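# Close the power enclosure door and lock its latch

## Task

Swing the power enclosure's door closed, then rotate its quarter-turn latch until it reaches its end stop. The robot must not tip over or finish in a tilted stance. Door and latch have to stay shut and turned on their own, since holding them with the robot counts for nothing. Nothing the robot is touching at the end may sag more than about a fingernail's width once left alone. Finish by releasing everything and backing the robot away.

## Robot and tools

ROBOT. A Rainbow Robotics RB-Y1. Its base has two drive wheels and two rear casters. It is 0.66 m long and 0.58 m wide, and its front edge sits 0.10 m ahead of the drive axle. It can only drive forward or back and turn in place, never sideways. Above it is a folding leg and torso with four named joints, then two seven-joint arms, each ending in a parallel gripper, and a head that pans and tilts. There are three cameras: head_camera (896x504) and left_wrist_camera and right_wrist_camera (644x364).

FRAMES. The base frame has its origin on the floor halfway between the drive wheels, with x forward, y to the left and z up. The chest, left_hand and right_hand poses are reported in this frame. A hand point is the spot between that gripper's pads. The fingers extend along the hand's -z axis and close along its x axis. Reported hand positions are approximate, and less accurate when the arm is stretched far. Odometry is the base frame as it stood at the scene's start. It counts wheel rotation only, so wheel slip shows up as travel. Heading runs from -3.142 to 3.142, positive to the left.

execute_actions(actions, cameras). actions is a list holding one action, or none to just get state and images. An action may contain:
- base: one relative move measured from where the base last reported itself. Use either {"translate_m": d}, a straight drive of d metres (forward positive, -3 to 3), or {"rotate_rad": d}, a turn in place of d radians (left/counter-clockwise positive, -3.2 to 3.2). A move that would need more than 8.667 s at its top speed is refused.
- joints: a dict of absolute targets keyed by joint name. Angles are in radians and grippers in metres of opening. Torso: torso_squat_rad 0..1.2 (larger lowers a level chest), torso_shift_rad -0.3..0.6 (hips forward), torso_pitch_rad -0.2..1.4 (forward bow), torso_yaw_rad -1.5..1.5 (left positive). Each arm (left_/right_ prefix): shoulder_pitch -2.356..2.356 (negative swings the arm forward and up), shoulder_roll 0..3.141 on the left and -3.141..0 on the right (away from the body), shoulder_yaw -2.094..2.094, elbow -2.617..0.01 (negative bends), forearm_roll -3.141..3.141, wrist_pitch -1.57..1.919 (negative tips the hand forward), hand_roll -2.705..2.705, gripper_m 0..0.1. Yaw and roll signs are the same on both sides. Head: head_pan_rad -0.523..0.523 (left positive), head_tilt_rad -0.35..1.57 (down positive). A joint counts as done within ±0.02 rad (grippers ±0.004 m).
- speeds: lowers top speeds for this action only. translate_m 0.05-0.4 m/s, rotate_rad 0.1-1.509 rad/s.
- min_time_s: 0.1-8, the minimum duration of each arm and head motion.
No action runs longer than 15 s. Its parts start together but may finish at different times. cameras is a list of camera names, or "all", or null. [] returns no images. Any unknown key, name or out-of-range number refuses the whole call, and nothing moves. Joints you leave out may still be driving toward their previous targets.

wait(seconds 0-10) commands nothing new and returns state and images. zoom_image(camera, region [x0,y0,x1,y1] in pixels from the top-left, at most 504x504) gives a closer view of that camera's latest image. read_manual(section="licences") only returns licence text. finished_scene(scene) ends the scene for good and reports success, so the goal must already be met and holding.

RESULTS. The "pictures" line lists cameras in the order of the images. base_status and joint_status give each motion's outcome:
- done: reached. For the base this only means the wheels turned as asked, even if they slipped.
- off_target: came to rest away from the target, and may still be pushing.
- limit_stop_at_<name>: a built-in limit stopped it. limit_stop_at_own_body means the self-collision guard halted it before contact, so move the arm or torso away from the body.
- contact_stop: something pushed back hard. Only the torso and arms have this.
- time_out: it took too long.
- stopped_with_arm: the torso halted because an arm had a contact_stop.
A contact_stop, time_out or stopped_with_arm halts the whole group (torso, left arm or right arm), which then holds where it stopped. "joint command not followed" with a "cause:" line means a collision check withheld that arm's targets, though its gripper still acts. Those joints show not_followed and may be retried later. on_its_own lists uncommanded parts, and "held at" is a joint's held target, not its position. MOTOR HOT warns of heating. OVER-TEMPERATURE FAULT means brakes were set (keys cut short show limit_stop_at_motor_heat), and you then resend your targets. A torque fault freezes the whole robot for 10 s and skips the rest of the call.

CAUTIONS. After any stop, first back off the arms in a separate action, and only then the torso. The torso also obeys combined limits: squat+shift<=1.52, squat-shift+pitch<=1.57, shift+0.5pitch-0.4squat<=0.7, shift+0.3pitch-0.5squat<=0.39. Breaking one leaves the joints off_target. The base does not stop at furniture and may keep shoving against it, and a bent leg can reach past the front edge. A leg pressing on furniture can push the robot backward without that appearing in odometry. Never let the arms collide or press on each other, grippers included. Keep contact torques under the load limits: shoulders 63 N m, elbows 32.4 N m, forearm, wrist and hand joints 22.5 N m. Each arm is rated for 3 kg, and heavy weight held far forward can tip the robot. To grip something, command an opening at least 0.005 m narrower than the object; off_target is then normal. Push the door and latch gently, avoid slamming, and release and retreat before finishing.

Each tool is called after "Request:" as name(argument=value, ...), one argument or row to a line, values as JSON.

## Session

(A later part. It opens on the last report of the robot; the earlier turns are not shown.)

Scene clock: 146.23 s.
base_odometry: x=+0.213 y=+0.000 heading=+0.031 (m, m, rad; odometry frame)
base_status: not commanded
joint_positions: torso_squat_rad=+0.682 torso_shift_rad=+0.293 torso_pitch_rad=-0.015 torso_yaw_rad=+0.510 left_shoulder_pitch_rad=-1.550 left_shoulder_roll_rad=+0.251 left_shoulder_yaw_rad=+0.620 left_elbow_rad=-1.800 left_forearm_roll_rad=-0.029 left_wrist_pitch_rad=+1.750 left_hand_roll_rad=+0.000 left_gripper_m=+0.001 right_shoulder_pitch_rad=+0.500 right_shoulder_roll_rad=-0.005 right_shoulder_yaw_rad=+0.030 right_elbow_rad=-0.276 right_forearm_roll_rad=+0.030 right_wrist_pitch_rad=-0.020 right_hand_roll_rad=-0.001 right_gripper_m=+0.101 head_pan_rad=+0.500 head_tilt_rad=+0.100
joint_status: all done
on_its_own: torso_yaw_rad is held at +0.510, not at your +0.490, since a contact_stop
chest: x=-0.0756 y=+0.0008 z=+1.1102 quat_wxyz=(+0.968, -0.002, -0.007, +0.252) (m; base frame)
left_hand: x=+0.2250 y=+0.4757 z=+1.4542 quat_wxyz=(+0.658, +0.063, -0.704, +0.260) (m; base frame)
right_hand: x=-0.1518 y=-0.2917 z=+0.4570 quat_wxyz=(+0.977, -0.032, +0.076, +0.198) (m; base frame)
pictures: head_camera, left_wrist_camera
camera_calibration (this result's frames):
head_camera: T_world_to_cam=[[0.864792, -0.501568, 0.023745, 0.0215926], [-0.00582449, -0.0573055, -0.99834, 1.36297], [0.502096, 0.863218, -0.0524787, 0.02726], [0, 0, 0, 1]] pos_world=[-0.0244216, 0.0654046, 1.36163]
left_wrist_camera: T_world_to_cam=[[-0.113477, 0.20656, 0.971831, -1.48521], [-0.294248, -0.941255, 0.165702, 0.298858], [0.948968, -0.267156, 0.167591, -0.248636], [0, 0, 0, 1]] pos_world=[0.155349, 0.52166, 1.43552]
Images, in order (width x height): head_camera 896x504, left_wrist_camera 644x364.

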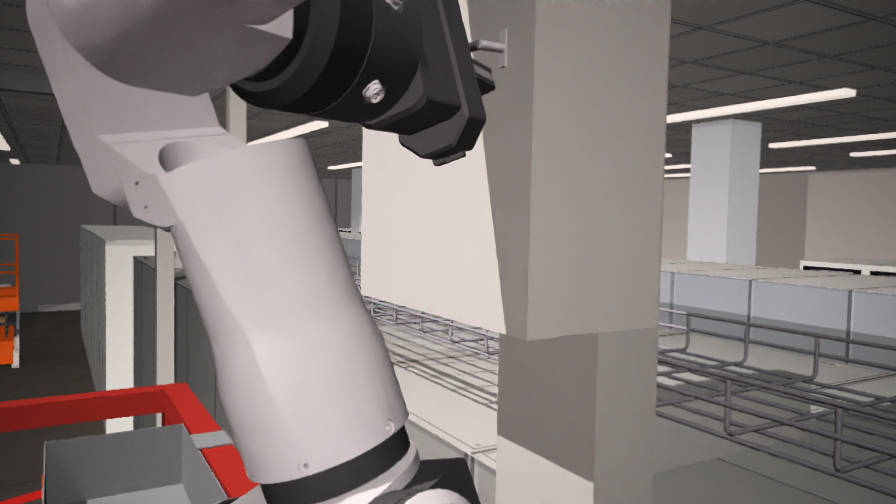

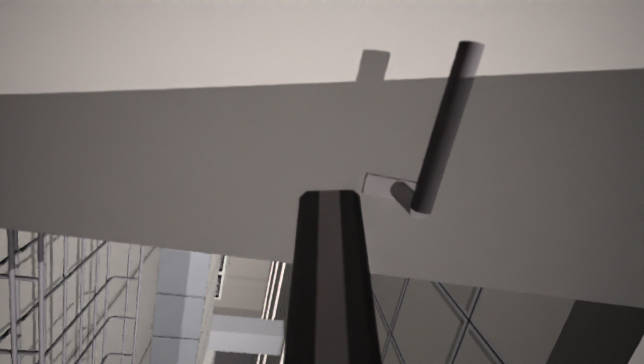

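Request:
execute_actions(
  actions=[
    {"joints":{"left_shoulder_pitch_rad":-1.354,"left_wrist_pitch_rad":1.629,"left_elbow_rad":-1.868,"left_shoulder_yaw_rad":0.55},"min_time_s":1.5},
  ],
  cameras=[],
)

Request:
execute_actions(
  actions=[
    {"joints":{"torso_squat_rad":0.53,"torso_shift_rad":0.28}},
  ],
  cameras=["left_wrist_camera"],
)

Request:
execute_actions(
  actions=[
    {"joints":{"torso_squat_rad":0.5,"torso_shift_rad":0.275}},
  ],
  cameras=["left_wrist_camera","head_camera"],
)

Scene clock: 151.00 s.
base_odometry: x=+0.213 y=+0.000 heading=+0.031 (m, m, rad; odometry frame)
base_status: not commanded
joint_positions: torso_squat_rad=+0.682 torso_shift_rad=+0.293 torso_pitch_rad=-0.015 torso_yaw_rad=+0.510 left_shoulder_pitch_rad=-1.354 left_shoulder_roll_rad=+0.251 left_shoulder_yaw_rad=+0.550 left_elbow_rad=-1.868 left_forearm_roll_rad=-0.029 left_wrist_pitch_rad=+1.629 left_hand_roll_rad=+0.000 left_gripper_m=+0.001 right_shoulder_pitch_rad=+0.500 right_shoulder_roll_rad=-0.005 right_shoulder_yaw_rad=+0.030 right_elbow_rad=-0.276 right_forearm_roll_rad=+0.030 right_wrist_pitch_rad=-0.020 right_hand_roll_rad=-0.001 right_gripper_m=+0.101 head_pan_rad=+0.500 head_tilt_rad=+0.100
joint_status: all done
on_its_own: torso_yaw_rad is held at +0.510, not at your +0.490, since a contact_stop
chest: x=-0.0756 y=+0.0008 z=+1.1102 quat_wxyz=(+0.968, -0.002, -0.007, +0.252) (m; base frame)
left_hand: x=+0.2338 y=+0.5071 z=+1.4087 quat_wxyz=(+0.652, +0.123, -0.697, +0.271) (m; base frame)
right_hand: x=-0.1518 y=-0.2917 z=+0.4570 quat_wxyz=(+0.977, -0.032, +0.076, +0.198) (m; base frame)
pictures: none
No camera images: the call's "cameras" was empty. Leave "cameras" out to get every camera's image.

Scene clock: 152.30 s.
base_odometry: x=+0.213 y=+0.000 heading=+0.031 (m, m, rad; odometry frame)
base_status: not commanded
joint_positions: torso_squat_rad=+0.530 torso_shift_rad=+0.279 torso_pitch_rad=-0.015 torso_yaw_rad=+0.511 left_shoulder_pitch_rad=-1.354 left_shoulder_roll_rad=+0.252 left_shoulder_yaw_rad=+0.552 left_elbow_rad=-1.869 left_forearm_roll_rad=-0.030 left_wrist_pitch_rad=+1.629 left_hand_roll_rad=+0.000 left_gripper_m=+0.001 right_shoulder_pitch_rad=+0.500 right_shoulder_roll_rad=-0.005 right_shoulder_yaw_rad=+0.030 right_elbow_rad=-0.276 right_forearm_roll_rad=+0.030 right_wrist_pitch_rad=-0.020 right_hand_roll_rad=-0.001 right_gripper_m=+0.101 head_pan_rad=+0.500 head_tilt_rad=+0.100
joint_status: all done
on_its_own: torso_yaw_rad is held at +0.510, not at your +0.490, since a contact_stop
chest: x=-0.0662 y=+0.0009 z=+1.1704 quat_wxyz=(+0.968, -0.002, -0.007, +0.253) (m; base frame)
left_hand: x=+0.2416 y=+0.5084 z=+1.4692 quat_wxyz=(+0.651, +0.124, -0.697, +0.272) (m; base frame)
right_hand: x=-0.1421 y=-0.2918 z=+0.5173 quat_wxyz=(+0.977, -0.032, +0.075, +0.198) (m; base frame)
pictures: left_wrist_camera
camera_calibration (this result's frames):
left_wrist_camera: T_world_to_cam=[[-0.103075, 0.136366, 0.985282, -1.49123], [-0.187283, -0.975501, 0.11542, 0.397457], [0.976883, -0.17263, 0.126089, -0.252004], [0, 0, 0, 1]] pos_world=[0.166907, 0.54757, 1.45518]
Images, in order (width x height): left_wrist_camera 644x364.

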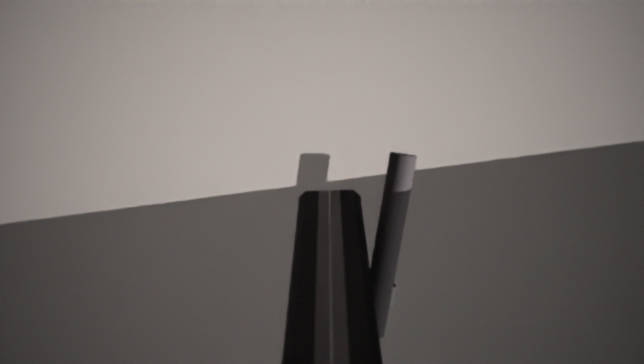

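Scene clock: 162.60 s.
TORQUE FAULT: left_wrist_pitch_rad reached its load limit. The robot stopped for 10 seconds, dropped its targets and accepts commands again. The stop added 9.5 s to the call and to motion_time.
base_odometry: x=+0.213 y=+0.000 heading=+0.031 (m, m, rad; odometry frame)
base_status: not commanded
joint_positions: torso_squat_rad=+0.509 torso_shift_rad=+0.274 torso_pitch_rad=-0.017 torso_yaw_rad=+0.512 left_shoulder_pitch_rad=-1.345 left_shoulder_roll_rad=+0.250 left_shoulder_yaw_rad=+0.553 left_elbow_rad=-1.869 left_forearm_roll_rad=-0.031 left_wrist_pitch_rad=+1.636 left_hand_roll_rad=+0.000 left_gripper_m=+0.001 right_shoulder_pitch_rad=+0.500 right_shoulder_roll_rad=-0.005 right_shoulder_yaw_rad=+0.030 right_elbow_rad=-0.276 right_forearm_roll_rad=+0.030 right_wrist_pitch_rad=-0.020 right_hand_roll_rad=-0.001 right_gripper_m=+0.101 head_pan_rad=+0.500 head_tilt_rad=+0.100
joint_status: torso_squat_rad contact_stop (moved -0.021 of -0.030); torso_shift_rad contact_stop (moved -0.005 of -0.004)
on_its_own: torso_yaw_rad is held at +0.511, not at your +0.490, since a contact_stop
chest: x=-0.0679 y=+0.0009 z=+1.1784 quat_wxyz=(+0.967, -0.003, -0.008, +0.253) (m; base frame)
left_hand: x=+0.2401 y=+0.5106 z=+1.4712 quat_wxyz=(+0.655, +0.123, -0.692, +0.276) (m; base frame)
right_hand: x=-0.1418 y=-0.2920 z=+0.5251 quat_wxyz=(+0.977, -0.032, +0.074, +0.199) (m; base frame)
pictures: head_camera, left_wrist_camera
camera_calibration (this result's frames):
head_camera: T_world_to_cam=[[0.865493, -0.500235, 0.0262085, 0.0104787], [-0.00305956, -0.0575987, -0.998335, 1.4313], [0.500912, 0.863972, -0.0513818, 0.0255313], [0, 0, 0, 1]] pos_world=[-0.0174791, 0.0656243, 1.42995]
left_wrist_camera: T_world_to_cam=[[-0.0923798, 0.146135, 0.984942, -1.50074], [-0.184516, -0.974552, 0.127287, 0.380465], [0.978478, -0.169978, 0.116993, -0.238747], [0, 0, 0, 1]] pos_world=[0.165173, 0.549512, 1.45765]
Images, in order (width x height): head_camera 896x504, left_wrist_camera 644x364.

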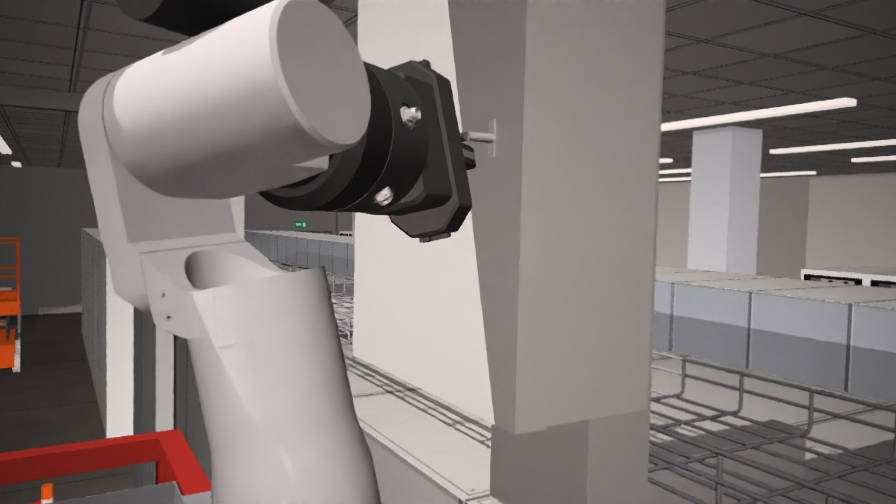

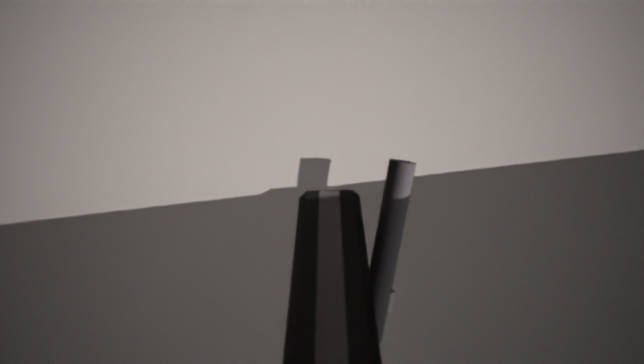

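Request:
execute_actions(
  actions=[
    {"joints":{"torso_squat_rad":0.58}},
  ],
  cameras=[],
)

Request:
execute_actions(
  actions=[
    {"joints":{"torso_yaw_rad":0.68}},
  ],
  cameras=[],
)

Request:
execute_actions(
  actions=[
    {"joints":{"torso_squat_rad":0.3,"torso_shift_rad":0.245}},
  ],
  cameras=[],
)

Request:
execute_actions(
  actions=[
    {"joints":{"torso_yaw_rad":0.51}},
  ],
  cameras=["left_wrist_camera","head_camera"],
)

Scene clock: 167.13 s.
base_odometry: x=+0.213 y=+0.000 heading=+0.031 (m, m, rad; odometry frame)
base_status: not commanded
joint_positions: torso_squat_rad=+0.580 torso_shift_rad=+0.275 torso_pitch_rad=-0.017 torso_yaw_rad=+0.512 left_shoulder_pitch_rad=-1.348 left_shoulder_roll_rad=+0.251 left_shoulder_yaw_rad=+0.552 left_elbow_rad=-1.869 left_forearm_roll_rad=-0.030 left_wrist_pitch_rad=+1.634 left_hand_roll_rad=+0.000 left_gripper_m=+0.001 right_shoulder_pitch_rad=+0.500 right_shoulder_roll_rad=-0.005 right_shoulder_yaw_rad=+0.030 right_elbow_rad=-0.276 right_forearm_roll_rad=+0.030 right_wrist_pitch_rad=-0.020 right_hand_roll_rad=-0.001 right_gripper_m=+0.101 head_pan_rad=+0.500 head_tilt_rad=+0.100
joint_status: all done
on_its_own: torso_yaw_rad is held at +0.511, not at your +0.490, since a contact_stop
chest: x=-0.0744 y=+0.0008 z=+1.1535 quat_wxyz=(+0.967, -0.003, -0.008, +0.253) (m; base frame)
left_hand: x=+0.2337 y=+0.5093 z=+1.4487 quat_wxyz=(+0.654, +0.123, -0.694, +0.274) (m; base frame)
right_hand: x=-0.1489 y=-0.2919 z=+0.5002 quat_wxyz=(+0.977, -0.032, +0.074, +0.199) (m; base frame)
pictures: none
No camera images: the call's "cameras" was empty. Leave "cameras" out to get every camera's image.

Scene clock: 168.17 s.
base_odometry: x=+0.213 y=+0.000 heading=+0.031 (m, m, rad; odometry frame)
base_status: not commanded
joint_positions: torso_squat_rad=+0.580 torso_shift_rad=+0.275 torso_pitch_rad=-0.017 torso_yaw_rad=+0.680 left_shoulder_pitch_rad=-1.349 left_shoulder_roll_rad=+0.251 left_shoulder_yaw_rad=+0.552 left_elbow_rad=-1.869 left_forearm_roll_rad=-0.030 left_wrist_pitch_rad=+1.634 left_hand_roll_rad=+0.000 left_gripper_m=+0.001 right_shoulder_pitch_rad=+0.500 right_shoulder_roll_rad=-0.005 right_shoulder_yaw_rad=+0.030 right_elbow_rad=-0.276 right_forearm_roll_rad=+0.030 right_wrist_pitch_rad=-0.020 right_hand_roll_rad=-0.001 right_gripper_m=+0.101 head_pan_rad=+0.500 head_tilt_rad=+0.100
joint_status: all done
chest: x=-0.0744 y=+0.0008 z=+1.1535 quat_wxyz=(+0.943, -0.003, -0.008, +0.334) (m; base frame)
left_hand: x=+0.1440 y=+0.5545 z=+1.4473 quat_wxyz=(+0.629, +0.181, -0.681, +0.329) (m; base frame)
right_hand: x=-0.0987 y=-0.3021 z=+0.5010 quat_wxyz=(+0.957, -0.039, +0.072, +0.280) (m; base frame)
pictures: none
No camera images: the call's "cameras" was empty. Leave "cameras" out to get every camera's image.

Scene clock: 169.90 s.
base_odometry: x=+0.213 y=+0.000 heading=+0.031 (m, m, rad; odometry frame)
base_status: not commanded
joint_positions: torso_squat_rad=+0.300 torso_shift_rad=+0.245 torso_pitch_rad=-0.016 torso_yaw_rad=+0.680 left_shoulder_pitch_rad=-1.349 left_shoulder_roll_rad=+0.251 left_shoulder_yaw_rad=+0.552 left_elbow_rad=-1.869 left_forearm_roll_rad=-0.030 left_wrist_pitch_rad=+1.634 left_hand_roll_rad=+0.000 left_gripper_m=+0.001 right_shoulder_pitch_rad=+0.500 right_shoulder_roll_rad=-0.005 right_shoulder_yaw_rad=+0.030 right_elbow_rad=-0.276 right_forearm_roll_rad=+0.030 right_wrist_pitch_rad=-0.020 right_hand_roll_rad=-0.001 right_gripper_m=+0.101 head_pan_rad=+0.500 head_tilt_rad=+0.100
joint_status: all done
chest: x=-0.0708 y=+0.0008 z=+1.2386 quat_wxyz=(+0.943, -0.003, -0.007, +0.334) (m; base frame)
left_hand: x=+0.1477 y=+0.5546 z=+1.5324 quat_wxyz=(+0.629, +0.181, -0.681, +0.329) (m; base frame)
right_hand: x=-0.0953 y=-0.3020 z=+0.5862 quat_wxyz=(+0.956, -0.039, +0.072, +0.280) (m; base frame)
pictures: none
No camera images: the call's "cameras" was empty. Leave "cameras" out to get every camera's image.

Scene clock: 170.93 s.
base_odometry: x=+0.213 y=+0.000 heading=+0.031 (m, m, rad; odometry frame)
base_status: not commanded
joint_positions: torso_squat_rad=+0.300 torso_shift_rad=+0.245 torso_pitch_rad=-0.016 torso_yaw_rad=+0.510 left_shoulder_pitch_rad=-1.349 left_shoulder_roll_rad=+0.251 left_shoulder_yaw_rad=+0.552 left_elbow_rad=-1.869 left_forearm_roll_rad=-0.030 left_wrist_pitch_rad=+1.634 left_hand_roll_rad=+0.000 left_gripper_m=+0.001 right_shoulder_pitch_rad=+0.500 right_shoulder_roll_rad=-0.005 right_shoulder_yaw_rad=+0.030 right_elbow_rad=-0.276 right_forearm_roll_rad=+0.030 right_wrist_pitch_rad=-0.020 right_hand_roll_rad=-0.001 right_gripper_m=+0.101 head_pan_rad=+0.500 head_tilt_rad=+0.100
joint_status: all done
chest: x=-0.0708 y=+0.0008 z=+1.2386 quat_wxyz=(+0.968, -0.003, -0.008, +0.252) (m; base frame)
left_hand: x=+0.2382 y=+0.5088 z=+1.5339 quat_wxyz=(+0.654, +0.123, -0.694, +0.273) (m; base frame)
right_hand: x=-0.1460 y=-0.2917 z=+0.5854 quat_wxyz=(+0.977, -0.032, +0.075, +0.198) (m; base frame)
pictures: head_camera, left_wrist_camera
camera_calibration (this result's frames):
head_camera: T_world_to_cam=[[0.86457, -0.501886, 0.0250848, 0.0127195], [-0.00426228, -0.0572411, -0.998351, 1.4914], [0.502494, 0.863038, -0.0516281, 0.0305535], [0, 0, 0, 1]] pos_world=[-0.0199931, 0.0653843, 1.4902]
left_wrist_camera: T_world_to_cam=[[-0.0957371, 0.141986, 0.985228, -1.55995], [-0.188037, -0.974534, 0.122173, 0.379007], [0.977485, -0.173562, 0.119998, -0.247121], [0, 0, 0, 1]] pos_world=[0.163479, 0.547955, 1.52026]
Images, in order (width x height): head_camera 896x504, left_wrist_camera 644x364.

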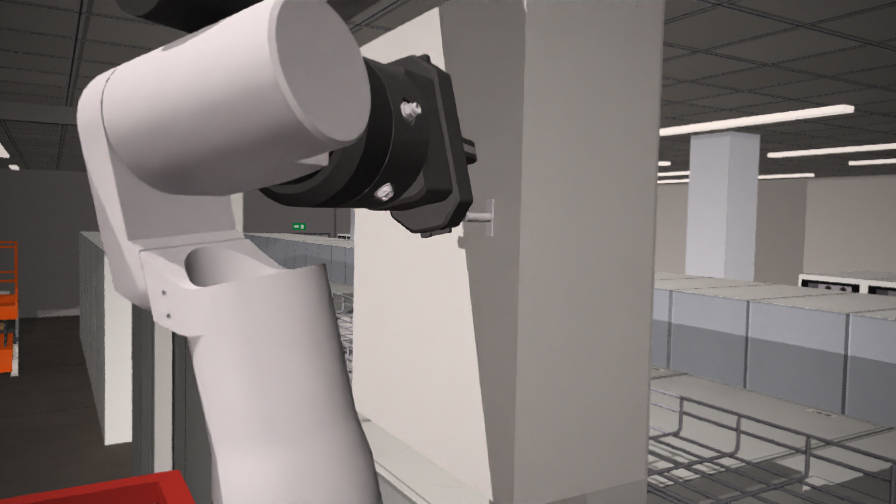

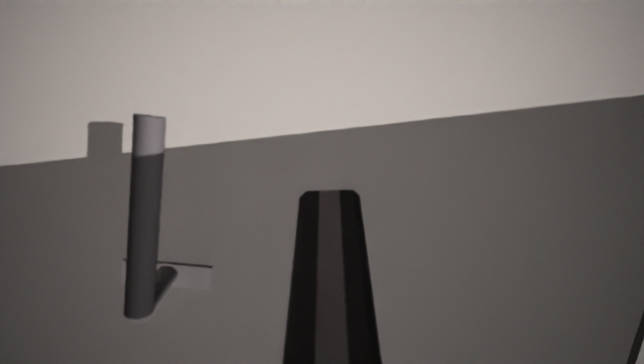

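Request:
execute_actions(
  actions=[
    {"joints":{"torso_squat_rad":0.41,"torso_shift_rad":0.26,"torso_yaw_rad":0.5}},
  ],
  cameras=["left_wrist_camera"],
)

Request:
execute_actions(
  actions=[
    {"joints":{"left_shoulder_pitch_rad":-1.25,"left_wrist_pitch_rad":1.55,"left_shoulder_yaw_rad":0.5},"min_time_s":4},
  ],
  cameras=["left_wrist_camera","head_camera"],
)

Scene clock: 173.60 s.
base_odometry: x=+0.213 y=+0.000 heading=+0.031 (m, m, rad; odometry frame)
base_status: not commanded
joint_positions: torso_squat_rad=+0.410 torso_shift_rad=+0.258 torso_pitch_rad=-0.021 torso_yaw_rad=+0.501 left_shoulder_pitch_rad=-1.350 left_shoulder_roll_rad=+0.252 left_shoulder_yaw_rad=+0.552 left_elbow_rad=-1.870 left_forearm_roll_rad=-0.030 left_wrist_pitch_rad=+1.633 left_hand_roll_rad=+0.000 left_gripper_m=+0.001 right_shoulder_pitch_rad=+0.500 right_shoulder_roll_rad=-0.005 right_shoulder_yaw_rad=+0.030 right_elbow_rad=-0.276 right_forearm_roll_rad=+0.030 right_wrist_pitch_rad=-0.020 right_hand_roll_rad=-0.001 right_gripper_m=+0.101 head_pan_rad=+0.500 head_tilt_rad=+0.100
joint_status: torso_squat_rad contact_stop (moved +0.110 of +0.110); torso_shift_rad contact_stop (moved +0.013 of +0.015); torso_yaw_rad contact_stop (moved -0.008 of -0.010)
on_its_own: torso_pitch_rad is held at -0.020, not at its first target +0.002, since a contact_stop
chest: x=-0.0708 y=+0.0008 z=+1.2106 quat_wxyz=(+0.969, -0.003, -0.010, +0.248) (m; base frame)
left_hand: x=+0.2401 y=+0.5064 z=+1.5085 quat_wxyz=(+0.652, +0.120, -0.697, +0.271) (m; base frame)
right_hand: x=-0.1453 y=-0.2909 z=+0.5569 quat_wxyz=(+0.978, -0.032, +0.072, +0.194) (m; base frame)
pictures: left_wrist_camera
camera_calibration (this result's frames):
left_wrist_camera: T_world_to_cam=[[-0.102006, 0.141397, 0.984684, -1.53179], [-0.1953, -0.97343, 0.119549, 0.385324], [0.975424, -0.180113, 0.12691, -0.252942], [0, 0, 0, 1]] pos_world=[0.165728, 0.546118, 1.49436]
Images, in order (width x height): left_wrist_camera 644x364.

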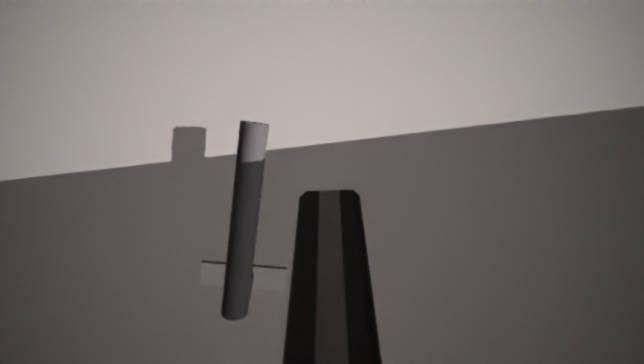

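not run: a stop came earlier in this reply.

Request:
execute_actions(
  actions=[
    {"joints":{"left_shoulder_yaw_rad":0.63},"min_time_s":1},
  ],
  cameras=["left_wrist_camera"],
)

Request:
execute_actions(
  actions=[
    {"joints":{"left_shoulder_pitch_rad":-1.22,"left_wrist_pitch_rad":1.53},"min_time_s":5},
  ],
  cameras=["left_wrist_camera","head_camera"],
)

Scene clock: 176.50 s.
base_odometry: x=+0.213 y=+0.000 heading=+0.031 (m, m, rad; odometry frame)
base_status: not commanded
joint_positions: torso_squat_rad=+0.410 torso_shift_rad=+0.258 torso_pitch_rad=-0.020 torso_yaw_rad=+0.501 left_shoulder_pitch_rad=-1.349 left_shoulder_roll_rad=+0.251 left_shoulder_yaw_rad=+0.630 left_elbow_rad=-1.869 left_forearm_roll_rad=-0.030 left_wrist_pitch_rad=+1.634 left_hand_roll_rad=+0.000 left_gripper_m=+0.001 right_shoulder_pitch_rad=+0.500 right_shoulder_roll_rad=-0.005 right_shoulder_yaw_rad=+0.030 right_elbow_rad=-0.276 right_forearm_roll_rad=+0.030 right_wrist_pitch_rad=-0.020 right_hand_roll_rad=-0.001 right_gripper_m=+0.101 head_pan_rad=+0.500 head_tilt_rad=+0.100
joint_status: all done
on_its_own: torso_pitch_rad is held at -0.020, not at its first target +0.002, since a contact_stop
chest: x=-0.0703 y=+0.0008 z=+1.2106 quat_wxyz=(+0.969, -0.003, -0.010, +0.248) (m; base frame)
left_hand: x=+0.2285 y=+0.5276 z=+1.5003 quat_wxyz=(+0.643, +0.099, -0.697, +0.302) (m; base frame)
right_hand: x=-0.1454 y=-0.2909 z=+0.5569 quat_wxyz=(+0.978, -0.032, +0.073, +0.193) (m; base frame)
pictures: left_wrist_camera
camera_calibration (this result's frames):
left_wrist_camera: T_world_to_cam=[[-0.136571, 0.205995, 0.968976, -1.53054], [-0.185313, -0.966187, 0.179284, 0.308941], [0.973143, -0.155079, 0.170126, -0.314331], [0, 0, 0, 1]] pos_world=[0.154112, 0.565033, 1.48115]
Images, in order (width x height): left_wrist_camera 644x364.

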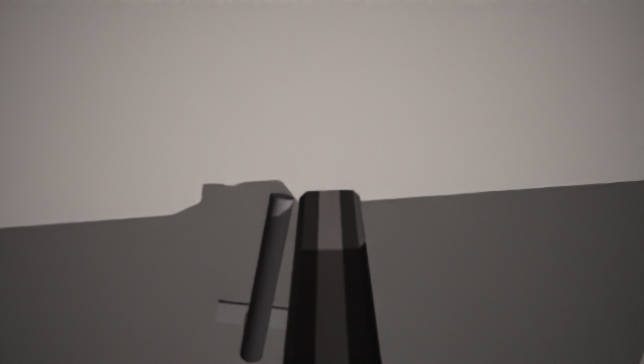

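Scene clock: 181.80 s.
base_odometry: x=+0.213 y=+0.000 heading=+0.031 (m, m, rad; odometry frame)
base_status: not commanded
joint_positions: torso_squat_rad=+0.410 torso_shift_rad=+0.258 torso_pitch_rad=-0.020 torso_yaw_rad=+0.501 left_shoulder_pitch_rad=-1.220 left_shoulder_roll_rad=+0.251 left_shoulder_yaw_rad=+0.630 left_elbow_rad=-1.869 left_forearm_roll_rad=-0.030 left_wrist_pitch_rad=+1.530 left_hand_roll_rad=+0.000 left_gripper_m=+0.001 right_shoulder_pitch_rad=+0.500 right_shoulder_roll_rad=-0.005 right_shoulder_yaw_rad=+0.030 right_elbow_rad=-0.276 right_forearm_roll_rad=+0.030 right_wrist_pitch_rad=-0.020 right_hand_roll_rad=-0.001 right_gripper_m=+0.101 head_pan_rad=+0.500 head_tilt_rad=+0.100
joint_status: all done
on_its_own: torso_pitch_rad is held at -0.020, not at its first target +0.002, since a contact_stop
chest: x=-0.0701 y=+0.0008 z=+1.2106 quat_wxyz=(+0.969, -0.003, -0.010, +0.248) (m; base frame)
left_hand: x=+0.2305 y=+0.5622 z=+1.4590 quat_wxyz=(+0.640, +0.127, -0.685, +0.324) (m; base frame)
right_hand: x=-0.1454 y=-0.2910 z=+0.5570 quat_wxyz=(+0.978, -0.032, +0.073, +0.193) (m; base frame)
pictures: head_camera, left_wrist_camera
camera_calibration (this result's frames):
head_camera: T_world_to_cam=[[0.86007, -0.509399, 0.028144, 0.00880994], [-0.00107903, -0.0569814, -0.998375, 1.46363], [0.510175, 0.858642, -0.0495576, 0.0268513], [0, 0, 0, 1]] pos_world=[-0.0196968, 0.0648318, 1.46233]
left_wrist_camera: T_world_to_cam=[[-0.126065, 0.197988, 0.972064, -1.49977], [-0.110191, -0.976612, 0.184624, 0.330922], [0.985883, -0.0838383, 0.144933, -0.310088], [0, 0, 0, 1]] pos_world=[0.153106, 0.594121, 1.44172]
Images, in order (width x height): head_camera 896x504, left_wrist_camera 644x364.

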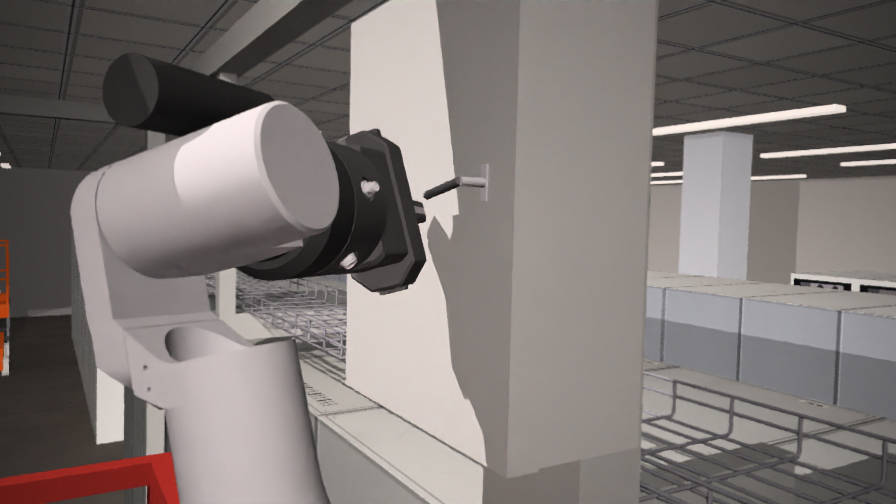

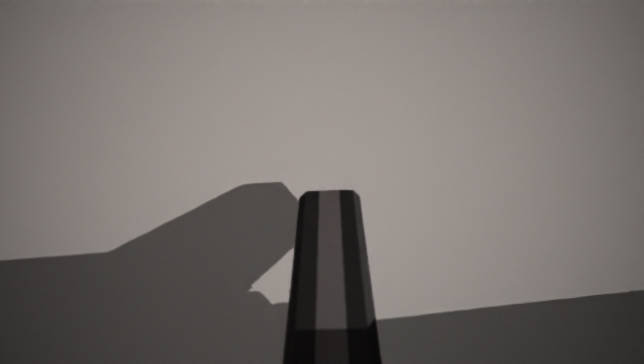

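Request:
execute_actions(
  actions=[
    {"joints":{"torso_squat_rad":0.3,"torso_shift_rad":0.245}},
  ],
  cameras=[],
)

Request:
execute_actions(
  actions=[
    {"joints":{"left_shoulder_pitch_rad":-1.3,"left_wrist_pitch_rad":1.59,"left_shoulder_yaw_rad":0.56}},
  ],
  cameras=[],
)

Request:
execute_actions(
  actions=[
    {"joints":{"torso_squat_rad":0.42,"torso_shift_rad":0.265}},
  ],
  cameras=["left_wrist_camera","head_camera"],
)

Scene clock: 186.03 s.
base_odometry: x=+0.213 y=+0.000 heading=+0.031 (m, m, rad; odometry frame)
base_status: not commanded
joint_positions: torso_squat_rad=+0.300 torso_shift_rad=+0.245 torso_pitch_rad=-0.020 torso_yaw_rad=+0.501 left_shoulder_pitch_rad=-1.220 left_shoulder_roll_rad=+0.251 left_shoulder_yaw_rad=+0.630 left_elbow_rad=-1.869 left_forearm_roll_rad=-0.030 left_wrist_pitch_rad=+1.530 left_hand_roll_rad=+0.000 left_gripper_m=+0.001 right_shoulder_pitch_rad=+0.500 right_shoulder_roll_rad=-0.005 right_shoulder_yaw_rad=+0.030 right_elbow_rad=-0.276 right_forearm_roll_rad=+0.030 right_wrist_pitch_rad=-0.020 right_hand_roll_rad=-0.001 right_gripper_m=+0.101 head_pan_rad=+0.500 head_tilt_rad=+0.100
joint_status: all done
on_its_own: torso_pitch_rad is held at -0.020, not at its first target +0.002, since a contact_stop
chest: x=-0.0719 y=+0.0008 z=+1.2386 quat_wxyz=(+0.969, -0.003, -0.009, +0.248) (m; base frame)
left_hand: x=+0.2288 y=+0.5623 z=+1.4869 quat_wxyz=(+0.640, +0.127, -0.685, +0.324) (m; base frame)
right_hand: x=-0.1473 y=-0.2909 z=+0.5850 quat_wxyz=(+0.978, -0.032, +0.073, +0.193) (m; base frame)
pictures: none
No camera images: the call's "cameras" was empty. Leave "cameras" out to get every camera's image.

Scene clock: 186.73 s.
base_odometry: x=+0.213 y=+0.000 heading=+0.031 (m, m, rad; odometry frame)
base_status: not commanded
joint_positions: torso_squat_rad=+0.300 torso_shift_rad=+0.245 torso_pitch_rad=-0.020 torso_yaw_rad=+0.501 left_shoulder_pitch_rad=-1.300 left_shoulder_roll_rad=+0.251 left_shoulder_yaw_rad=+0.561 left_elbow_rad=-1.869 left_forearm_roll_rad=-0.030 left_wrist_pitch_rad=+1.590 left_hand_roll_rad=+0.000 left_gripper_m=+0.001 right_shoulder_pitch_rad=+0.500 right_shoulder_roll_rad=-0.005 right_shoulder_yaw_rad=+0.030 right_elbow_rad=-0.276 right_forearm_roll_rad=+0.030 right_wrist_pitch_rad=-0.020 right_hand_roll_rad=-0.001 right_gripper_m=+0.101 head_pan_rad=+0.500 head_tilt_rad=+0.100
joint_status: all done
on_its_own: torso_pitch_rad is held at -0.020, not at its first target +0.002, since a contact_stop
chest: x=-0.0722 y=+0.0008 z=+1.2387 quat_wxyz=(+0.969, -0.003, -0.010, +0.248) (m; base frame)
left_hand: x=+0.2400 y=+0.5222 z=+1.5207 quat_wxyz=(+0.650, +0.128, -0.694, +0.282) (m; base frame)
right_hand: x=-0.1472 y=-0.2909 z=+0.5850 quat_wxyz=(+0.978, -0.032, +0.073, +0.194) (m; base frame)
pictures: none
No camera images: the call's "cameras" was empty. Leave "cameras" out to get every camera's image.

Scene clock: 187.90 s.
base_odometry: x=+0.213 y=+0.000 heading=+0.031 (m, m, rad; odometry frame)
base_status: not commanded
joint_positions: torso_squat_rad=+0.420 torso_shift_rad=+0.264 torso_pitch_rad=-0.022 torso_yaw_rad=+0.502 left_shoulder_pitch_rad=-1.301 left_shoulder_roll_rad=+0.254 left_shoulder_yaw_rad=+0.561 left_elbow_rad=-1.871 left_forearm_roll_rad=-0.031 left_wrist_pitch_rad=+1.589 left_hand_roll_rad=+0.000 left_gripper_m=+0.001 right_shoulder_pitch_rad=+0.500 right_shoulder_roll_rad=-0.005 right_shoulder_yaw_rad=+0.030 right_elbow_rad=-0.276 right_forearm_roll_rad=+0.030 right_wrist_pitch_rad=-0.020 right_hand_roll_rad=-0.001 right_gripper_m=+0.101 head_pan_rad=+0.500 head_tilt_rad=+0.100
joint_status: all done
on_its_own: torso_pitch_rad is held at -0.020, not at its first target +0.002, since a contact_stop
chest: x=-0.0681 y=+0.0007 z=+1.2068 quat_wxyz=(+0.969, -0.003, -0.011, +0.248) (m; base frame)
left_hand: x=+0.2419 y=+0.5226 z=+1.4912 quat_wxyz=(+0.647, +0.129, -0.696, +0.283) (m; base frame)
right_hand: x=-0.1418 y=-0.2909 z=+0.5530 quat_wxyz=(+0.978, -0.032, +0.072, +0.194) (m; base frame)
pictures: head_camera, left_wrist_camera
camera_calibration (this result's frames):
head_camera: T_world_to_cam=[[0.860225, -0.50903, 0.0300143, 0.00491583], [0.00118369, -0.056868, -0.998381, 1.46001], [0.509913, 0.858868, -0.0483167, 0.0241809], [0, 0, 0, 1]] pos_world=[-0.018287, 0.0647618, 1.45866]
left_wrist_camera: T_world_to_cam=[[-0.109206, 0.143021, 0.983676, -1.51442], [-0.166068, -0.978312, 0.123805, 0.392631], [0.980049, -0.149837, 0.130589, -0.272045], [0, 0, 0, 1]] pos_world=[0.166437, 0.559947, 1.47661]
Images, in order (width x height): head_camera 896x504, left_wrist_camera 644x364.

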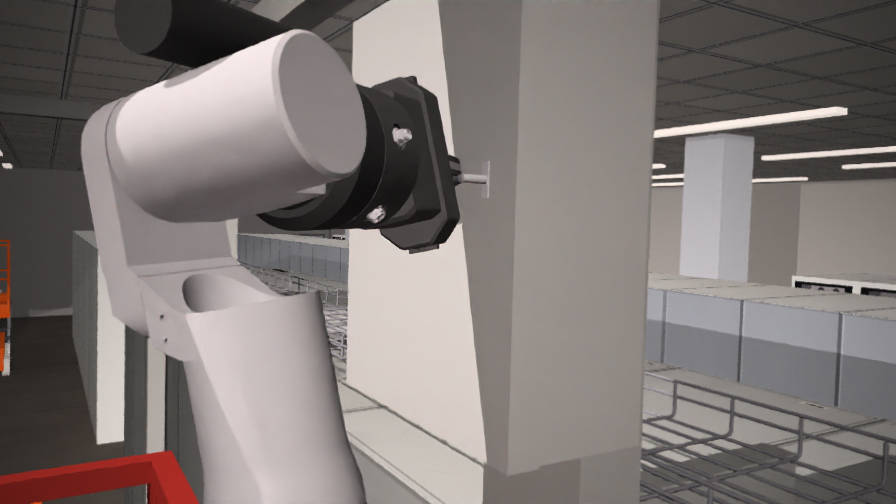

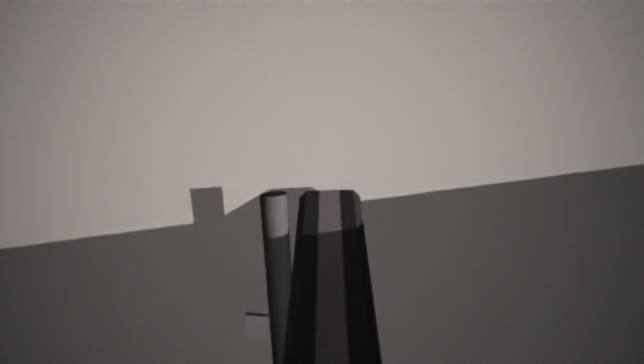

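Request:
execute_actions(
  actions=[
    {"joints":{"torso_squat_rad":0.48,"torso_shift_rad":0.27,"left_shoulder_yaw_rad":0.53}},
  ],
  cameras=["left_wrist_camera","head_camera"],
)

Request:
execute_actions(
  actions=[
    {"joints":{"torso_squat_rad":0.56,"torso_shift_rad":0.285,"left_shoulder_yaw_rad":0.49}},
  ],
  cameras=["left_wrist_camera","head_camera"],
)

Scene clock: 200.47 s.
TORQUE FAULT: left_wrist_pitch_rad reached its load limit. The robot stopped for 10 seconds, dropped its targets and accepts commands again. The stop added 9.5 s to the call and to motion_time.
base_odometry: x=+0.213 y=+0.000 heading=+0.031 (m, m, rad; odometry frame)
base_status: not commanded
joint_positions: torso_squat_rad=+0.452 torso_shift_rad=+0.264 torso_pitch_rad=-0.027 torso_yaw_rad=+0.503 left_shoulder_pitch_rad=-1.307 left_shoulder_roll_rad=+0.259 left_shoulder_yaw_rad=+0.534 left_elbow_rad=-1.874 left_forearm_roll_rad=-0.032 left_wrist_pitch_rad=+1.585 left_hand_roll_rad=+0.000 left_gripper_m=+0.001 right_shoulder_pitch_rad=+0.500 right_shoulder_roll_rad=-0.005 right_shoulder_yaw_rad=+0.030 right_elbow_rad=-0.276 right_forearm_roll_rad=+0.030 right_wrist_pitch_rad=-0.020 right_hand_roll_rad=-0.001 right_gripper_m=+0.101 head_pan_rad=+0.500 head_tilt_rad=+0.100
joint_status: torso_squat_rad contact_stop (moved +0.032 of +0.060); the others done
on_its_own: torso_squat_rad is held at +0.452, not at your +0.480, since a contact_stop; torso_pitch_rad is held at -0.026, not at its first target +0.002, since a contact_stop
chest: x=-0.0717 y=+0.0007 z=+1.1976 quat_wxyz=(+0.968, -0.004, -0.013, +0.249) (m; base frame)
left_hand: x=+0.2381 y=+0.5156 z=+1.4912 quat_wxyz=(+0.644, +0.139, -0.701, +0.272) (m; base frame)
right_hand: x=-0.1421 y=-0.2910 z=+0.5434 quat_wxyz=(+0.978, -0.032, +0.070, +0.194) (m; base frame)
pictures: head_camera, left_wrist_camera
camera_calibration (this result's frames):
head_camera: T_world_to_cam=[[0.86077, -0.50787, 0.0338175, 0.00376044], [0.00566457, -0.0568774, -0.998365, 1.45113], [0.508963, 0.859554, -0.0460815, 0.0227868], [0, 0, 0, 1]] pos_world=[-0.0230545, 0.0648596, 1.44968]
left_wrist_camera: T_world_to_cam=[[-0.112236, 0.11187, 0.987364, -1.50255], [-0.166097, -0.981775, 0.0923563, 0.43387], [0.979701, -0.153633, 0.128772, -0.264571], [0, 0, 0, 1]] pos_world=[0.162624, 0.553407, 1.47757]
Images, in order (width x height): head_camera 896x504, left_wrist_camera 644x364.

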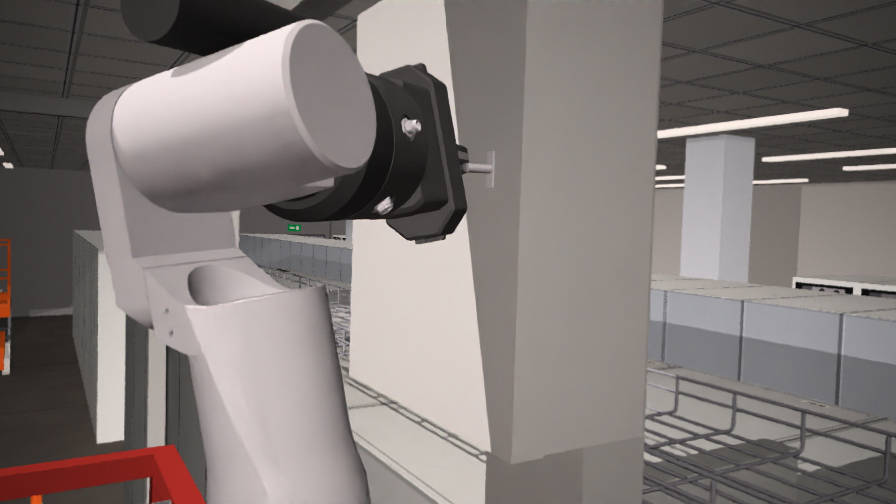

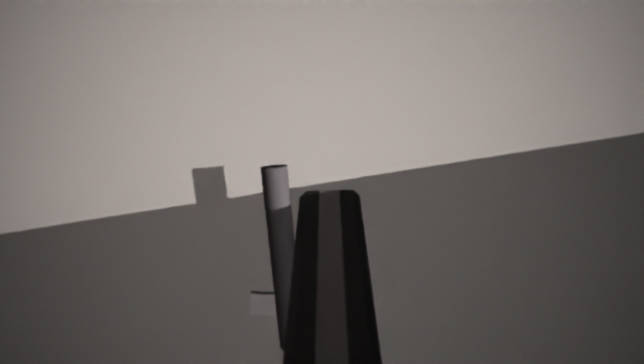

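not run: a stop came earlier in this reply.

Request:
execute_actions(
  actions=[
    {"joints":{"torso_squat_rad":0.425}},
  ],
  cameras=[],
)

Request:
execute_actions(
  actions=[
    {"joints":{"left_elbow_rad":-1.8,"left_wrist_pitch_rad":1.55,"left_shoulder_pitch_rad":-1.33,"left_shoulder_yaw_rad":0.58},"min_time_s":2},
  ],
  cameras=["left_wrist_camera","head_camera"],
)

Scene clock: 204.03 s.
base_odometry: x=+0.213 y=+0.000 heading=+0.031 (m, m, rad; odometry frame)
base_status: not commanded
joint_positions: torso_squat_rad=+0.425 torso_shift_rad=+0.264 torso_pitch_rad=-0.026 torso_yaw_rad=+0.503 left_shoulder_pitch_rad=-1.305 left_shoulder_roll_rad=+0.259 left_shoulder_yaw_rad=+0.534 left_elbow_rad=-1.874 left_forearm_roll_rad=-0.032 left_wrist_pitch_rad=+1.586 left_hand_roll_rad=+0.000 left_gripper_m=+0.001 right_shoulder_pitch_rad=+0.500 right_shoulder_roll_rad=-0.005 right_shoulder_yaw_rad=+0.030 right_elbow_rad=-0.276 right_forearm_roll_rad=+0.030 right_wrist_pitch_rad=-0.020 right_hand_roll_rad=-0.001 right_gripper_m=+0.101 head_pan_rad=+0.500 head_tilt_rad=+0.100
joint_status: all done
on_its_own: torso_pitch_rad is held at -0.026, not at its first target +0.002, since a contact_stop
chest: x=-0.0695 y=+0.0008 z=+1.2054 quat_wxyz=(+0.968, -0.004, -0.013, +0.249) (m; base frame)
left_hand: x=+0.2407 y=+0.5162 z=+1.4972 quat_wxyz=(+0.646, +0.138, -0.700, +0.273) (m; base frame)
right_hand: x=-0.1400 y=-0.2911 z=+0.5512 quat_wxyz=(+0.978, -0.032, +0.070, +0.194) (m; base frame)
pictures: none
No camera images: the call's "cameras" was empty. Leave "cameras" out to get every camera's image.

Scene clock: 206.33 s.
base_odometry: x=+0.213 y=+0.000 heading=+0.031 (m, m, rad; odometry frame)
base_status: not commanded
joint_positions: torso_squat_rad=+0.425 torso_shift_rad=+0.263 torso_pitch_rad=-0.029 torso_yaw_rad=+0.504 left_shoulder_pitch_rad=-1.331 left_shoulder_roll_rad=+0.261 left_shoulder_yaw_rad=+0.582 left_elbow_rad=-1.804 left_forearm_roll_rad=-0.033 left_wrist_pitch_rad=+1.550 left_hand_roll_rad=+0.000 left_gripper_m=+0.001 right_shoulder_pitch_rad=+0.500 right_shoulder_roll_rad=-0.005 right_shoulder_yaw_rad=+0.030 right_elbow_rad=-0.276 right_forearm_roll_rad=+0.030 right_wrist_pitch_rad=-0.020 right_hand_roll_rad=-0.001 right_gripper_m=+0.101 head_pan_rad=+0.500 head_tilt_rad=+0.100
joint_status: all done
on_its_own: torso_pitch_rad is held at -0.026, not at its first target +0.002, since a contact_stop
chest: x=-0.0709 y=+0.0004 z=+1.2054 quat_wxyz=(+0.968, -0.004, -0.014, +0.249) (m; base frame)
left_hand: x=+0.2437 y=+0.5318 z=+1.4980 quat_wxyz=(+0.643, +0.121, -0.699, +0.289) (m; base frame)
right_hand: x=-0.1397 y=-0.2911 z=+0.5510 quat_wxyz=(+0.978, -0.032, +0.069, +0.195) (m; base frame)
pictures: head_camera, left_wrist_camera
camera_calibration (this result's frames):
head_camera: T_world_to_cam=[[0.861025, -0.507329, 0.0354031, 0.000792421], [0.00777119, -0.0564807, -0.998373, 1.4591], [0.508503, 0.8599, -0.0446887, 0.0213073], [0, 0, 0, 1]] pos_world=[-0.022856, 0.0644907, 1.45765]
left_wrist_camera: T_world_to_cam=[[-0.125722, 0.157639, 0.979461, -1.5197], [-0.168966, -0.976272, 0.135437, 0.383305], [0.977571, -0.148468, 0.149375, -0.301554], [0, 0, 0, 1]] pos_world=[0.168496, 0.569003, 1.48162]
Images, in order (width x height): head_camera 896x504, left_wrist_camera 644x364.

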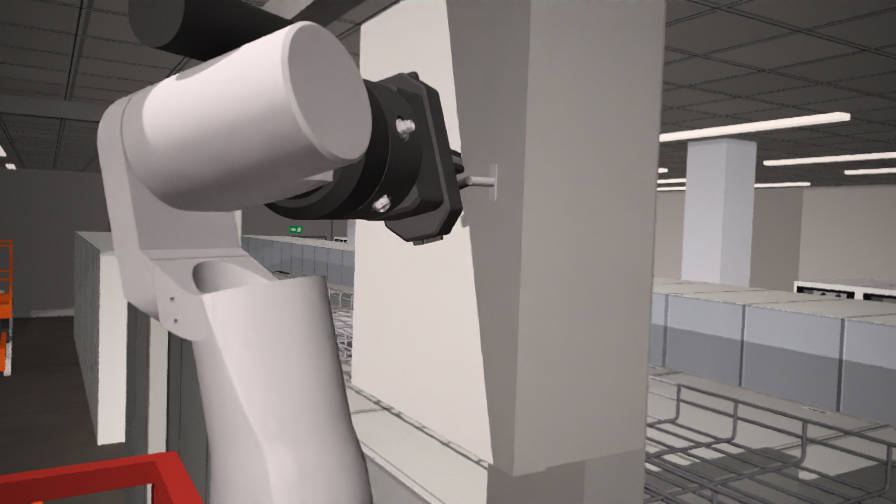

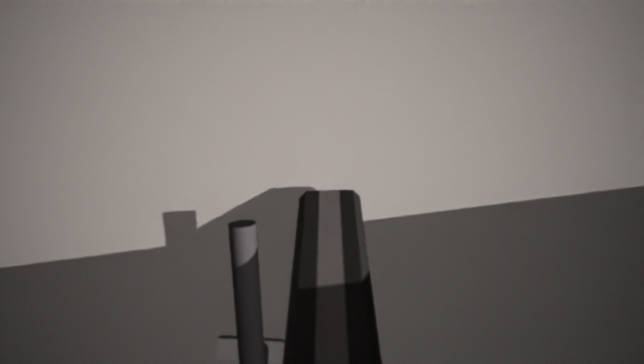

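Request:
execute_actions(
  actions=[
    {"joints":{"left_shoulder_yaw_rad":0.52},"min_time_s":1.5},
  ],
  cameras=["left_wrist_camera"],
)

Request:
execute_actions(
  actions=[
    {"joints":{"left_shoulder_pitch_rad":-1.22,"left_wrist_pitch_rad":1.47,"left_elbow_rad":-1.8,"left_shoulder_yaw_rad":0.44},"min_time_s":5},
  ],
  cameras=["left_wrist_camera","head_camera"],
)

Scene clock: 209.50 s.
base_odometry: x=+0.213 y=+0.000 heading=+0.031 (m, m, rad; odometry frame)
base_status: not commanded
joint_positions: torso_squat_rad=+0.425 torso_shift_rad=+0.264 torso_pitch_rad=-0.028 torso_yaw_rad=+0.504 left_shoulder_pitch_rad=-1.328 left_shoulder_roll_rad=+0.271 left_shoulder_yaw_rad=+0.561 left_elbow_rad=-1.808 left_forearm_roll_rad=-0.039 left_wrist_pitch_rad=+1.550 left_hand_roll_rad=+0.000 left_gripper_m=+0.001 right_shoulder_pitch_rad=+0.500 right_shoulder_roll_rad=-0.005 right_shoulder_yaw_rad=+0.030 right_elbow_rad=-0.276 right_forearm_roll_rad=+0.030 right_wrist_pitch_rad=-0.020 right_hand_roll_rad=-0.001 right_gripper_m=+0.101 head_pan_rad=+0.500 head_tilt_rad=+0.100
joint_status: left_shoulder_yaw_rad contact_stop (moved -0.021 of -0.062)
on_its_own: torso_pitch_rad is held at -0.026, not at its first target +0.002, since a contact_stop; left_shoulder_yaw_rad is held at +0.558, not at your +0.520, since a contact_stop
chest: x=-0.0705 y=+0.0009 z=+1.2054 quat_wxyz=(+0.968, -0.004, -0.013, +0.249) (m; base frame)
left_hand: x=+0.2428 y=+0.5311 z=+1.5007 quat_wxyz=(+0.642, +0.133, -0.699, +0.285) (m; base frame)
right_hand: x=-0.1398 y=-0.2912 z=+0.5513 quat_wxyz=(+0.978, -0.033, +0.069, +0.195) (m; base frame)
pictures: left_wrist_camera
camera_calibration (this result's frames):
left_wrist_camera: T_world_to_cam=[[-0.119321, 0.135479, 0.983569, -1.51832], [-0.156074, -0.980889, 0.116176, 0.410323], [0.980512, -0.139648, 0.138185, -0.289807], [0, 0, 0, 1]] pos_world=[0.167033, 0.56771, 1.48575]
Images, in order (width x height): left_wrist_camera 644x364.

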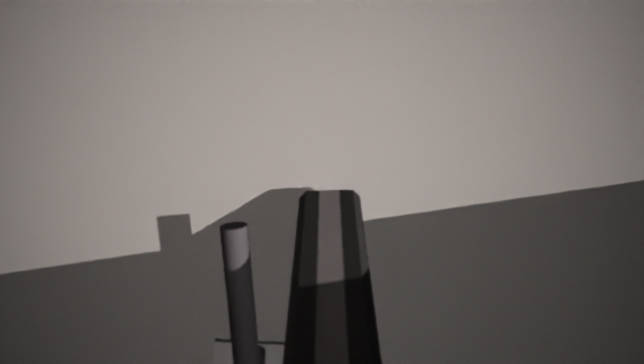

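not run: a stop came earlier in this reply.

Request:
execute_actions(
  actions=[
    {"joints":{"left_shoulder_pitch_rad":-1.22,"left_wrist_pitch_rad":1.47,"left_elbow_rad":-1.82,"left_shoulder_yaw_rad":0.54,"left_shoulder_roll_rad":0.25},"min_time_s":5},
  ],
  cameras=["left_wrist_camera","head_camera"],
)

Scene clock: 214.40 s.
base_odometry: x=+0.213 y=+0.000 heading=+0.031 (m, m, rad; odometry frame)
base_status: not commanded
joint_positions: torso_squat_rad=+0.425 torso_shift_rad=+0.264 torso_pitch_rad=-0.028 torso_yaw_rad=+0.503 left_shoulder_pitch_rad=-1.266 left_shoulder_roll_rad=+0.270 left_shoulder_yaw_rad=+0.551 left_elbow_rad=-1.828 left_forearm_roll_rad=-0.040 left_wrist_pitch_rad=+1.494 left_hand_roll_rad=+0.000 left_gripper_m=+0.001 right_shoulder_pitch_rad=+0.500 right_shoulder_roll_rad=-0.005 right_shoulder_yaw_rad=+0.030 right_elbow_rad=-0.276 right_forearm_roll_rad=+0.030 right_wrist_pitch_rad=-0.020 right_hand_roll_rad=-0.001 right_gripper_m=+0.101 head_pan_rad=+0.500 head_tilt_rad=+0.100
joint_status: left_shoulder_pitch_rad contact_stop (moved +0.062 of +0.108); left_shoulder_roll_rad contact_stop_at_left_shoulder_pitch_rad (moved -0.001 of -0.021); left_wrist_pitch_rad contact_stop_at_left_shoulder_pitch_rad (moved -0.056 of -0.080); the others done
on_its_own: torso_pitch_rad is held at -0.026, not at its first target +0.002, since a contact_stop; left_shoulder_pitch_rad is held at -1.264, not at your -1.220, since a contact_stop; left_wrist_pitch_rad is held at +1.495, not at your +1.470, since a contact_stop
chest: x=-0.0703 y=+0.0005 z=+1.2054 quat_wxyz=(+0.968, -0.004, -0.013, +0.249) (m; base frame)
left_hand: x=+0.2422 y=+0.5427 z=+1.4879 quat_wxyz=(+0.634, +0.152, -0.701, +0.289) (m; base frame)
right_hand: x=-0.1398 y=-0.2910 z=+0.5511 quat_wxyz=(+0.978, -0.032, +0.069, +0.194) (m; base frame)
pictures: head_camera, left_wrist_camera
camera_calibration (this result's frames):
head_camera: T_world_to_cam=[[0.860933, -0.507533, 0.034696, 0.00116582], [0.0068748, -0.0565891, -0.998374, 1.45899], [0.508671, 0.859772, -0.0452303, 0.0215777], [0, 0, 0, 1]] pos_world=[-0.02201, 0.0646029, 1.45756]
left_wrist_camera: T_world_to_cam=[[-0.127956, 0.10998, 0.985663, -1.49455], [-0.122612, -0.987963, 0.0943197, 0.45133], [0.984172, -0.108786, 0.1399, -0.306043], [0, 0, 0, 1]] pos_world=[0.165301, 0.576975, 1.47337]
Images, in order (width x height): head_camera 896x504, left_wrist_camera 644x364.

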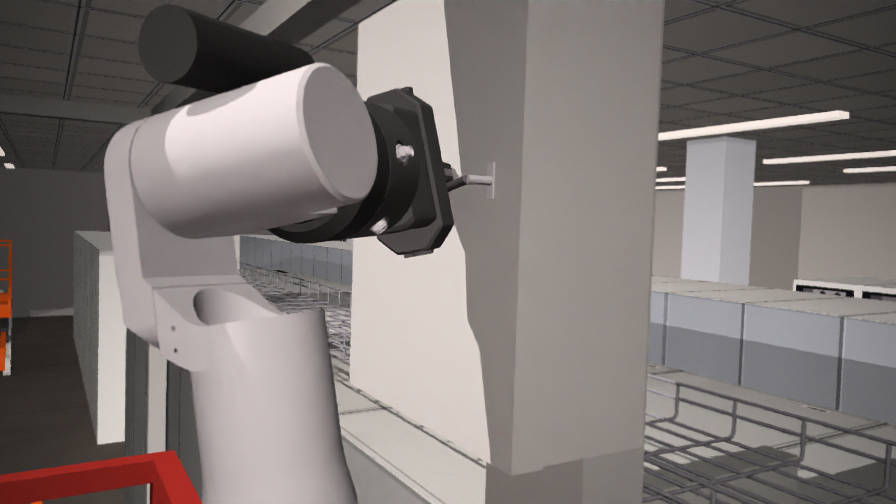

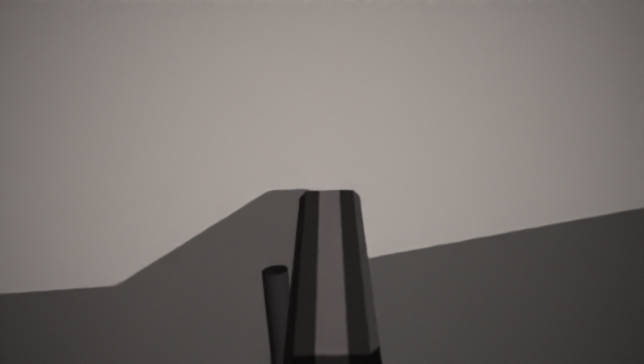

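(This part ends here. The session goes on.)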